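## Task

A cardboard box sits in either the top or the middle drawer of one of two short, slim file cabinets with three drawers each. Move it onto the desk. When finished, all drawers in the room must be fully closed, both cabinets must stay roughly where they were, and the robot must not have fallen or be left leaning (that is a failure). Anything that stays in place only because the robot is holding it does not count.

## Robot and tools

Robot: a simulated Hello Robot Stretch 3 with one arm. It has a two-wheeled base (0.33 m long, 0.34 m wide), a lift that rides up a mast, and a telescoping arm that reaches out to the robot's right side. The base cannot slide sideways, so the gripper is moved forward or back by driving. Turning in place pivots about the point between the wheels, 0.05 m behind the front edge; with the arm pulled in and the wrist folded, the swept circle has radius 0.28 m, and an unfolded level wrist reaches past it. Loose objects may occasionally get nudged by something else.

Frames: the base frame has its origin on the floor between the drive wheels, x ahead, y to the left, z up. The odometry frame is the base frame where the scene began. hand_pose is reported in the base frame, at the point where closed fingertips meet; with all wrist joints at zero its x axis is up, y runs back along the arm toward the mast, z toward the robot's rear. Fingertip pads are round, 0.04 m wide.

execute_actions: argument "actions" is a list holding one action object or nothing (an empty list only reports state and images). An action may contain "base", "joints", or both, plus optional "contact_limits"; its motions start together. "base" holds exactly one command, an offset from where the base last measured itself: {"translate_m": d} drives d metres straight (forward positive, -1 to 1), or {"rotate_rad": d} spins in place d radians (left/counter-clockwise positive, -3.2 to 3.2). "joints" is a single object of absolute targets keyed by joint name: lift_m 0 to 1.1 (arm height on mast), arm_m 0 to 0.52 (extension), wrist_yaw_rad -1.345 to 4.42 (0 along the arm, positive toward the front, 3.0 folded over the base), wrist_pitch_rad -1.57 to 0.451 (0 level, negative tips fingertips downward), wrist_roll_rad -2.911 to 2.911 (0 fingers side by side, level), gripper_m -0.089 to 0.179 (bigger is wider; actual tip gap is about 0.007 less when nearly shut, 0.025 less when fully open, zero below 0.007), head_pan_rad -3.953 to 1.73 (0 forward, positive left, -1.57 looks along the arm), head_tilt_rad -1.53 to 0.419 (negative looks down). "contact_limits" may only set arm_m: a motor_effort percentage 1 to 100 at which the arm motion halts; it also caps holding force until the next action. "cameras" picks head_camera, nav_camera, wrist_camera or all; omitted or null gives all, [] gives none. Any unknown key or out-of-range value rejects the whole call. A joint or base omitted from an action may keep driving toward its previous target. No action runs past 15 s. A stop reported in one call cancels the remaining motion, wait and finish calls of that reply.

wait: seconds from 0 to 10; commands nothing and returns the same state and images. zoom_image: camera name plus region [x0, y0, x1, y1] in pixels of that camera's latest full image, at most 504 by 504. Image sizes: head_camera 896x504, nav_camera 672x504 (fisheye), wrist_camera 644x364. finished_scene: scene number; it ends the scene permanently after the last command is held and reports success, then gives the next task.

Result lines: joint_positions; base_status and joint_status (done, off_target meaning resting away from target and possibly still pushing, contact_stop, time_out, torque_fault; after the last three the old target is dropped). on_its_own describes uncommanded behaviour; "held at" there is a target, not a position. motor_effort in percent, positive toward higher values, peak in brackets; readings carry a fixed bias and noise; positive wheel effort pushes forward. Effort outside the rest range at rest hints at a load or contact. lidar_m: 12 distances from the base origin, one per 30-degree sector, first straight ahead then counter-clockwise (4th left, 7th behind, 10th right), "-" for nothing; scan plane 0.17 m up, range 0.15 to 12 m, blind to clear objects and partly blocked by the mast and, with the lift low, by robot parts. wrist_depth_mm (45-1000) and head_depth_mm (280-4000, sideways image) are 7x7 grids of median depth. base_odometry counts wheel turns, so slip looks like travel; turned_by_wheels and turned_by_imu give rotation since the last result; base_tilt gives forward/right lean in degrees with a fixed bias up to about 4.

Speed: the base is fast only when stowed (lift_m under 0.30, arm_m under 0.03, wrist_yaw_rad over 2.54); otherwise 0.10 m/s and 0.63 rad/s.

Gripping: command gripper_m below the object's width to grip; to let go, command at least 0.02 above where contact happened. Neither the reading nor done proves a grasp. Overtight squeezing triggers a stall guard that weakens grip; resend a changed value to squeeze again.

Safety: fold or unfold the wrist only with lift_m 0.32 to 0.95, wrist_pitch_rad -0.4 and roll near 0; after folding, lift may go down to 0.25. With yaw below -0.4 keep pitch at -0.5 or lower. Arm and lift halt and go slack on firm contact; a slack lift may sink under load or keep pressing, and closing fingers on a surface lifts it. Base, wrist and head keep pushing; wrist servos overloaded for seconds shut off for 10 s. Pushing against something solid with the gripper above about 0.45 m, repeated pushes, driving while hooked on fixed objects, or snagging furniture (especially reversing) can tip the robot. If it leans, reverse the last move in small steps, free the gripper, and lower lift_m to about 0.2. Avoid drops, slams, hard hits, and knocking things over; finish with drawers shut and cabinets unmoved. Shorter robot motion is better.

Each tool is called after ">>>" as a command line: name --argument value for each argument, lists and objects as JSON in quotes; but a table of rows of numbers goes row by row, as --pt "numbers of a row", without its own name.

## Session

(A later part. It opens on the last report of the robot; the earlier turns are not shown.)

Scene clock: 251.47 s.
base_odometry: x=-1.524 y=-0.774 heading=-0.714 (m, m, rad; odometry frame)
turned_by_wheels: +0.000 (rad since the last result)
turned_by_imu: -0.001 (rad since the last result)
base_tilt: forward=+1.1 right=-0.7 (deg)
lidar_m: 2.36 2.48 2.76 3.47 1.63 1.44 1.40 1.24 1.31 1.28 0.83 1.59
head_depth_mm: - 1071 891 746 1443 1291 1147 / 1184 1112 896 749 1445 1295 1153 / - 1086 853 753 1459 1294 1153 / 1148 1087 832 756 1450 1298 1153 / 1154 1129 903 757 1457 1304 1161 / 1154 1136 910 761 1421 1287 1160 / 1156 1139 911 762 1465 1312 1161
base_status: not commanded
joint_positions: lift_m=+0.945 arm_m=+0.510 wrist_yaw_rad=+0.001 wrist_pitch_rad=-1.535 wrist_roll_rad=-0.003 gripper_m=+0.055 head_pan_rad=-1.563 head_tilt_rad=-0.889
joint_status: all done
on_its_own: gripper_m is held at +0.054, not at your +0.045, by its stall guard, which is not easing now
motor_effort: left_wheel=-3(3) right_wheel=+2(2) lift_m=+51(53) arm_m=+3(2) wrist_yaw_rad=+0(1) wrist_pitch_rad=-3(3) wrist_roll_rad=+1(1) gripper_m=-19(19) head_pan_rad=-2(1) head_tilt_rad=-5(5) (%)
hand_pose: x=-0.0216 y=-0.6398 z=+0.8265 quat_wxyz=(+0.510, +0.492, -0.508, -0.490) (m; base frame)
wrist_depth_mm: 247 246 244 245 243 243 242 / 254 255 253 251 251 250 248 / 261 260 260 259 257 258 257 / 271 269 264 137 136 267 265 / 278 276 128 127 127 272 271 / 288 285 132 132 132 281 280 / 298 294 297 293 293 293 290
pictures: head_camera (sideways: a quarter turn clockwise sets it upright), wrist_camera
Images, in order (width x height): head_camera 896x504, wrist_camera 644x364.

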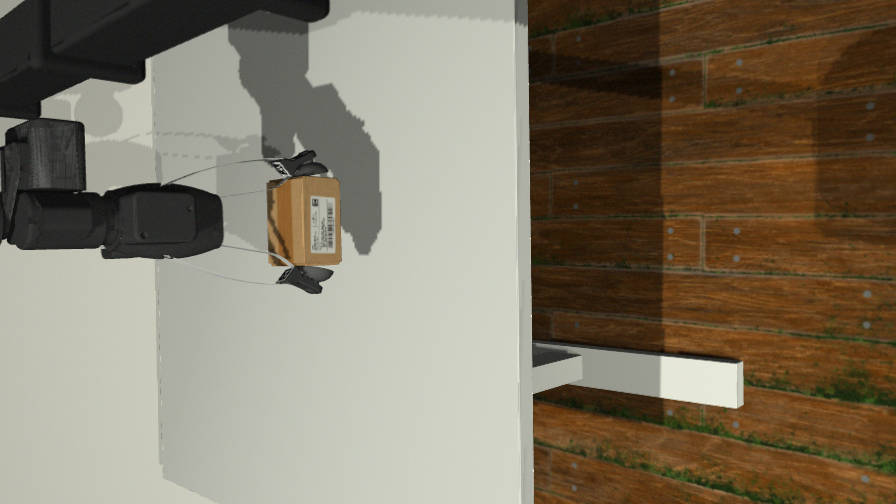

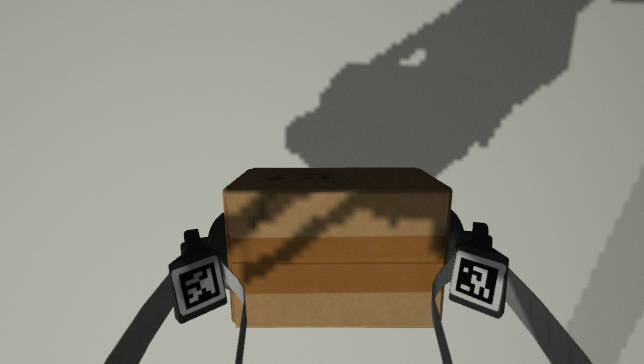

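>>> execute_actions --actions '[{"joints": {"lift_m": 0.86}}]' --cameras '[]'

Scene clock: 255.00 s.
base_odometry: x=-1.524 y=-0.774 heading=-0.714 (m, m, rad; odometry frame)
turned_by_wheels: +0.000 (rad since the last result)
turned_by_imu: -0.001 (rad since the last result)
base_tilt: forward=+1.1 right=-0.7 (deg)
lidar_m: 2.36 2.48 2.77 3.48 1.63 1.44 1.40 1.24 1.31 1.27 0.83 1.59
head_depth_mm: 1139 1186 - 723 1443 1291 1149 / 1105 1058 886 749 1457 1296 1149 / 1086 1081 898 753 1448 1300 1152 / 1129 1162 904 757 1455 1301 1154 / 1150 1125 905 758 1460 1303 1161 / 1158 1134 910 758 1423 1285 1159 / 1155 1140 916 762 1462 1310 1162
base_status: not commanded
joint_positions: lift_m=+0.860 arm_m=+0.510 wrist_yaw_rad=+0.001 wrist_pitch_rad=-1.535 wrist_roll_rad=-0.003 gripper_m=+0.055 head_pan_rad=-1.563 head_tilt_rad=-0.889
joint_status: all done
on_its_own: gripper_m is held at +0.054, not at your +0.045, by its stall guard, which is not easing now
motor_effort: left_wheel=-3(3) right_wheel=+2(2) lift_m=+40(43) arm_m=+4(4) wrist_yaw_rad=+0(1) wrist_pitch_rad=-3(3) wrist_roll_rad=+1(1) gripper_m=-19(19) head_pan_rad=-1(2) head_tilt_rad=-5(5) (%)
hand_pose: x=-0.0216 y=-0.6397 z=+0.7419 quat_wxyz=(+0.510, +0.492, -0.508, -0.490) (m; base frame)
wrist_depth_mm: 167 167 166 166 165 164 164 / 172 171 171 171 170 170 169 / 178 177 177 176 175 174 174 / 183 182 179 137 136 180 179 / 189 188 128 127 127 185 186 / 195 194 132 132 132 190 191 / 201 201 201 201 199 198 197
pictures: none
No camera images: the call's "cameras" was empty. Leave "cameras" out to get every camera's image.

>>> execute_actions --actions '[{"joints": {"lift_m": 0.855}}]' --cameras '[]'

>>> execute_actions --actions '[{"joints": {"gripper_m": 0.135}}]' --cameras '["head_camera", "wrist_camera"]'

Scene clock: 256.87 s.
base_odometry: x=-1.524 y=-0.774 heading=-0.714 (m, m, rad; odometry frame)
turned_by_wheels: +0.000 (rad since the last result)
turned_by_imu: +0.000 (rad since the last result)
base_tilt: forward=+1.2 right=-0.7 (deg)
lidar_m: 2.36 2.48 2.77 3.47 1.63 1.43 1.40 1.24 1.31 1.27 0.83 1.60
head_depth_mm: 1141 1190 - - 1443 1291 1148 / 1101 1040 873 752 1442 1299 1151 / 1103 1045 898 753 1454 1290 1154 / 1127 1165 890 753 1455 1301 1155 / 1149 1131 907 758 1461 1304 1156 / 1154 1138 911 760 1420 1284 1157 / 1155 1145 913 763 1466 1311 1165
base_status: not commanded
joint_positions: lift_m=+0.855 arm_m=+0.510 wrist_yaw_rad=+0.001 wrist_pitch_rad=-1.535 wrist_roll_rad=-0.003 gripper_m=+0.055 head_pan_rad=-1.563 head_tilt_rad=-0.889
joint_status: all done
on_its_own: gripper_m is held at +0.054, not at your +0.045, by its stall guard, which is not easing now
motor_effort: left_wheel=-3(3) right_wheel=+2(2) lift_m=+40(39) arm_m=+4(4) wrist_yaw_rad=+0(0) wrist_pitch_rad=-3(3) wrist_roll_rad=+1(1) gripper_m=-19(19) head_pan_rad=-1(2) head_tilt_rad=-5(5) (%)
hand_pose: x=-0.0216 y=-0.6397 z=+0.7369 quat_wxyz=(+0.510, +0.492, -0.508, -0.490) (m; base frame)
wrist_depth_mm: 163 162 162 161 161 160 160 / 167 167 166 166 165 165 165 / 172 172 172 171 170 170 169 / 178 177 174 137 136 175 174 / 183 183 128 127 127 181 179 / 190 189 132 132 132 185 186 / 195 195 195 194 193 193 191
pictures: none
No camera images: the call's "cameras" was empty. Leave "cameras" out to get every camera's image.

Scene clock: 258.17 s.
base_odometry: x=-1.524 y=-0.774 heading=-0.714 (m, m, rad; odometry frame)
turned_by_wheels: +0.000 (rad since the last result)
turned_by_imu: +0.000 (rad since the last result)
base_tilt: forward=+1.3 right=-0.6 (deg)
lidar_m: 2.37 2.47 2.76 3.46 1.63 1.43 1.40 1.23 1.31 1.27 0.83 1.59
head_depth_mm: 1138 1187 - - 1442 1292 1145 / 1105 1046 871 750 1447 1296 1149 / 1094 1047 898 752 1456 1301 1157 / 1133 1166 880 754 1455 1297 1156 / 1149 1127 906 756 1453 1302 1160 / 1154 1135 909 760 1423 1278 1159 / 1155 1139 914 763 1469 1303 1161
base_status: not commanded
joint_positions: lift_m=+0.855 arm_m=+0.510 wrist_yaw_rad=+0.001 wrist_pitch_rad=-1.535 wrist_roll_rad=-0.003 gripper_m=+0.135 head_pan_rad=-1.563 head_tilt_rad=-0.889
joint_status: all done
motor_effort: left_wheel=-3(2) right_wheel=+2(3) lift_m=+39(40) arm_m=+4(3) wrist_yaw_rad=+0(0) wrist_pitch_rad=-3(3) wrist_roll_rad=+1(1) gripper_m=+0(83) head_pan_rad=-2(1) head_tilt_rad=-4(5) (%)
hand_pose: x=-0.0216 y=-0.6396 z=+0.7369 quat_wxyz=(+0.510, +0.492, -0.507, -0.491) (m; base frame)
wrist_depth_mm: 163 162 161 161 161 161 160 / 167 167 166 165 165 165 165 / 173 172 172 171 170 169 170 / 178 178 174 135 135 175 175 / 184 183 131 129 129 179 180 / 190 187 136 134 133 - 186 / 196 196 195 194 193 193 192
pictures: head_camera (sideways: a quarter turn clockwise sets it upright), wrist_camera
Images, in order (width x height): head_camera 896x504, wrist_camera 644x364.

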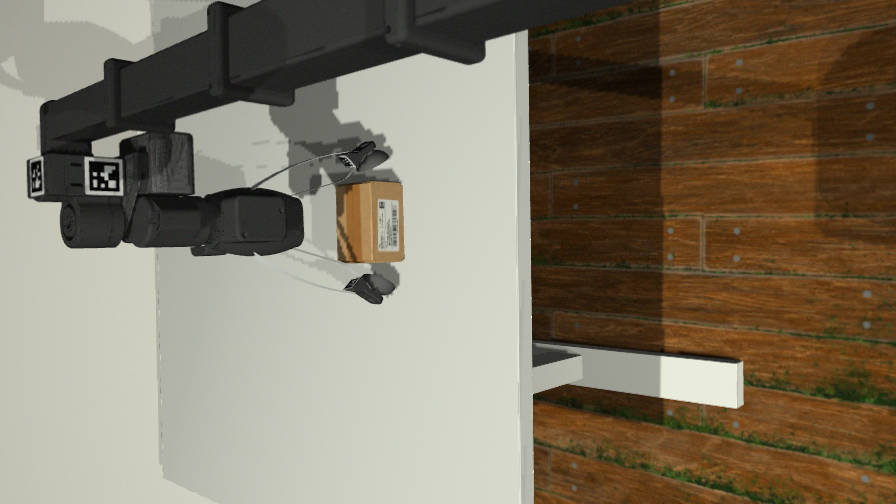

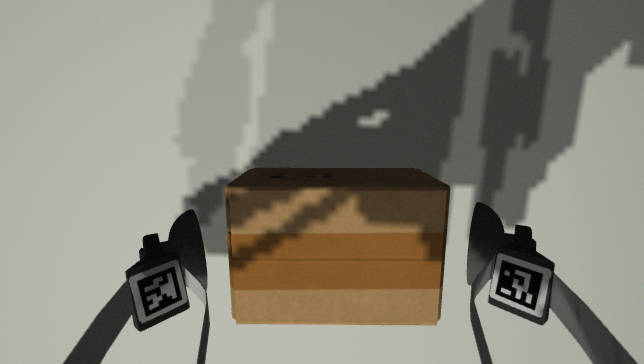

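>>> execute_actions --actions '[{"joints": {"lift_m": 0.94, "head_pan_rad": -0.3, "head_tilt_rad": -0.5}}]' --cameras '["head_camera", "nav_camera"]'

Scene clock: 261.40 s.
base_odometry: x=-1.524 y=-0.774 heading=-0.714 (m, m, rad; odometry frame)
turned_by_wheels: +0.000 (rad since the last result)
turned_by_imu: -0.001 (rad since the last result)
base_tilt: forward=+1.3 right=-0.6 (deg)
lidar_m: 2.36 2.48 2.77 3.48 1.63 1.44 1.39 1.24 1.31 1.28 0.83 1.59
head_depth_mm: 2061 2169 2260 1824 1920 1673 1375 / 2260 2404 2612 1797 1887 1681 1381 / 2181 2356 2550 2114 2056 1693 1386 / 2121 2283 2477 2658 2155 1699 1390 / 2068 2225 2397 2593 2161 1701 1398 / 2024 2179 2335 2523 2166 1700 1395 / 1977 2125 2272 2440 2185 1706 1404
base_status: not commanded
joint_positions: lift_m=+0.940 arm_m=+0.510 wrist_yaw_rad=+0.001 wrist_pitch_rad=-1.535 wrist_roll_rad=-0.003 gripper_m=+0.135 head_pan_rad=-0.307 head_tilt_rad=-0.508
joint_status: all done
motor_effort: left_wheel=-2(2) right_wheel=+2(2) lift_m=+50(53) arm_m=+3(3) wrist_yaw_rad=+0(0) wrist_pitch_rad=-3(3) wrist_roll_rad=+1(1) gripper_m=+1(1) head_pan_rad=+2(32) head_tilt_rad=+3(23) (%)
hand_pose: x=-0.0216 y=-0.6396 z=+0.8216 quat_wxyz=(+0.510, +0.492, -0.507, -0.491) (m; base frame)
wrist_depth_mm: 242 242 240 240 240 238 238 / 249 248 247 247 245 245 245 / 257 255 255 254 254 251 252 / 265 263 263 211 259 260 260 / 273 272 271 218 267 268 266 / 283 280 279 278 277 - 277 / 290 290 290 290 287 288 285
pictures: head_camera (sideways: a quarter turn clockwise sets it upright), nav_camera (sideways: a quarter turn counterclockwise sets it upright)
Images, in order (width x height): head_camera 896x504, nav_camera 672x504.

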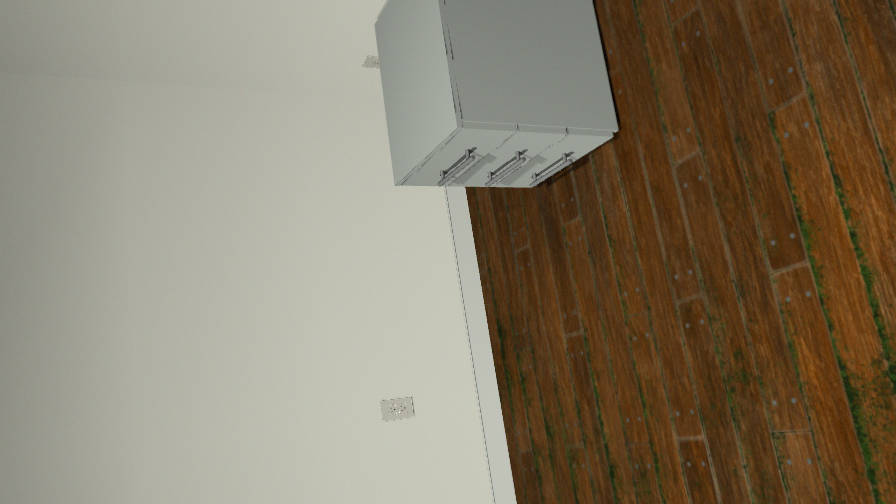

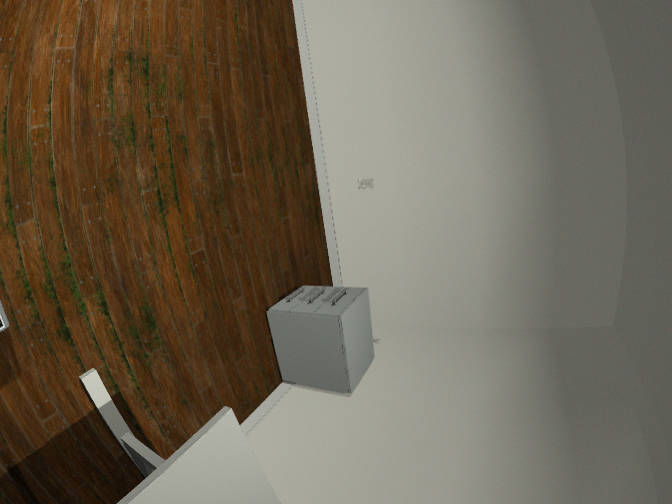

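>>> zoom_image --camera "head_camera" --region '[380, 60, 640, 200]'

>>> execute_actions --actions '[{"joints": {"head_pan_rad": 0.85, "head_tilt_rad": -0.25}}]' --cameras '["head_camera", "nav_camera"]'

Region (380, 60, 640, 200) of head_camera's 896x504 image, scaled by 1.938, with more detail than that image has; it fills the top 271 rows of this view, and the rest is white.

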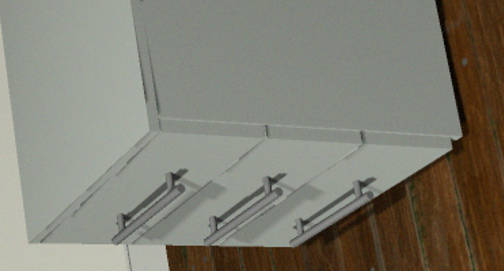

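Scene clock: 264.20 s.
base_odometry: x=-1.524 y=-0.774 heading=-0.714 (m, m, rad; odometry frame)
turned_by_wheels: +0.000 (rad since the last result)
turned_by_imu: +0.000 (rad since the last result)
base_tilt: forward=+1.2 right=-0.7 (deg)
lidar_m: 2.37 2.48 2.76 3.47 1.63 1.43 1.39 1.24 1.31 1.27 0.83 1.59
head_depth_mm: 2489 2568 2646 2712 2792 2294 1739 / 2751 2825 2889 2909 2943 2300 1746 / 2971 3124 3190 2722 2808 2313 1753 / 3213 3496 3557 2955 3047 2328 1762 / 3454 3853 3999 - 3386 2315 1776 / 3375 3714 3789 3939 3456 2355 1777 / 3334 3442 3544 3652 3474 2348 1779
base_status: not commanded
joint_positions: lift_m=+0.940 arm_m=+0.510 wrist_yaw_rad=+0.001 wrist_pitch_rad=-1.535 wrist_roll_rad=-0.003 gripper_m=+0.135 head_pan_rad=+0.843 head_tilt_rad=-0.261
joint_status: all done
motor_effort: left_wheel=-2(3) right_wheel=+2(2) lift_m=+50(50) arm_m=+3(4) wrist_yaw_rad=+1(1) wrist_pitch_rad=-3(3) wrist_roll_rad=+1(1) gripper_m=+0(0) head_pan_rad=+3(31) head_tilt_rad=+4(20) (%)
hand_pose: x=-0.0216 y=-0.6396 z=+0.8216 quat_wxyz=(+0.510, +0.492, -0.507, -0.491) (m; base frame)
wrist_depth_mm: 242 241 241 240 237 239 238 / 250 248 246 247 245 245 244 / 256 255 255 254 253 253 251 / 264 263 261 211 260 260 259 / 272 272 270 218 267 267 266 / 282 280 280 277 277 - 276 / 291 292 291 289 290 286 285
pictures: head_camera (sideways: a quarter turn clockwise sets it upright), nav_camera (sideways: a quarter turn counterclockwise sets it upright)
Images, in order (width x height): head_camera 896x504, nav_camera 672x504.

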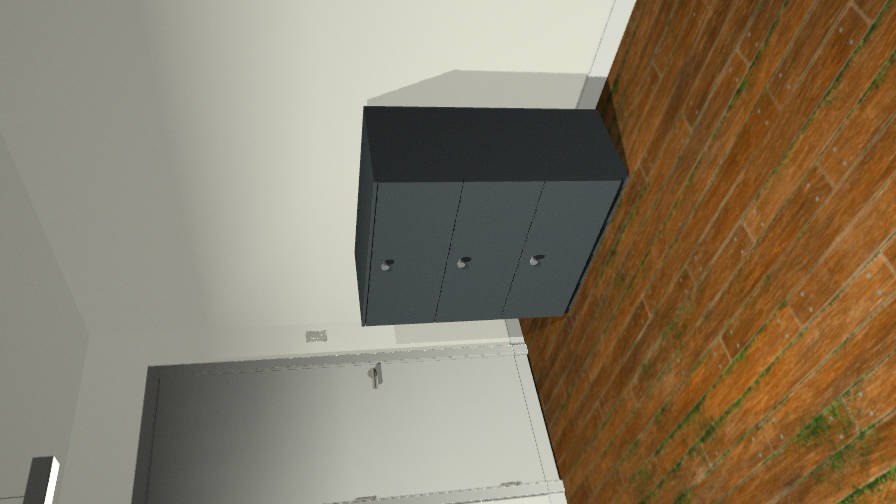

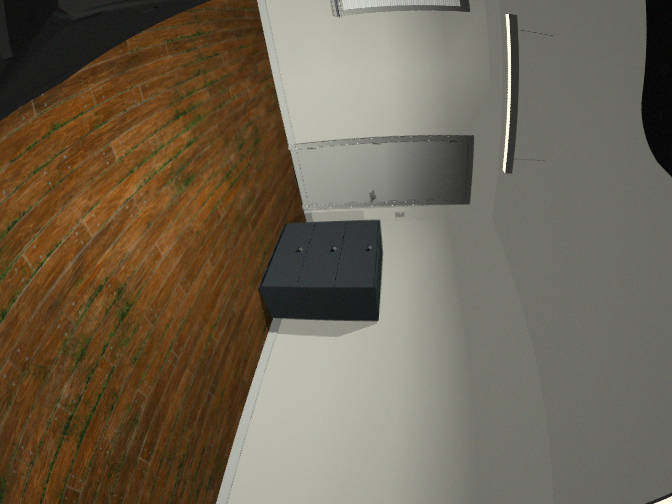

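All drawers look shut and the box is resting on the desk, so I'm ending scene 1.

>>> finished_scene --scene 1

The scene is finished: the task was done.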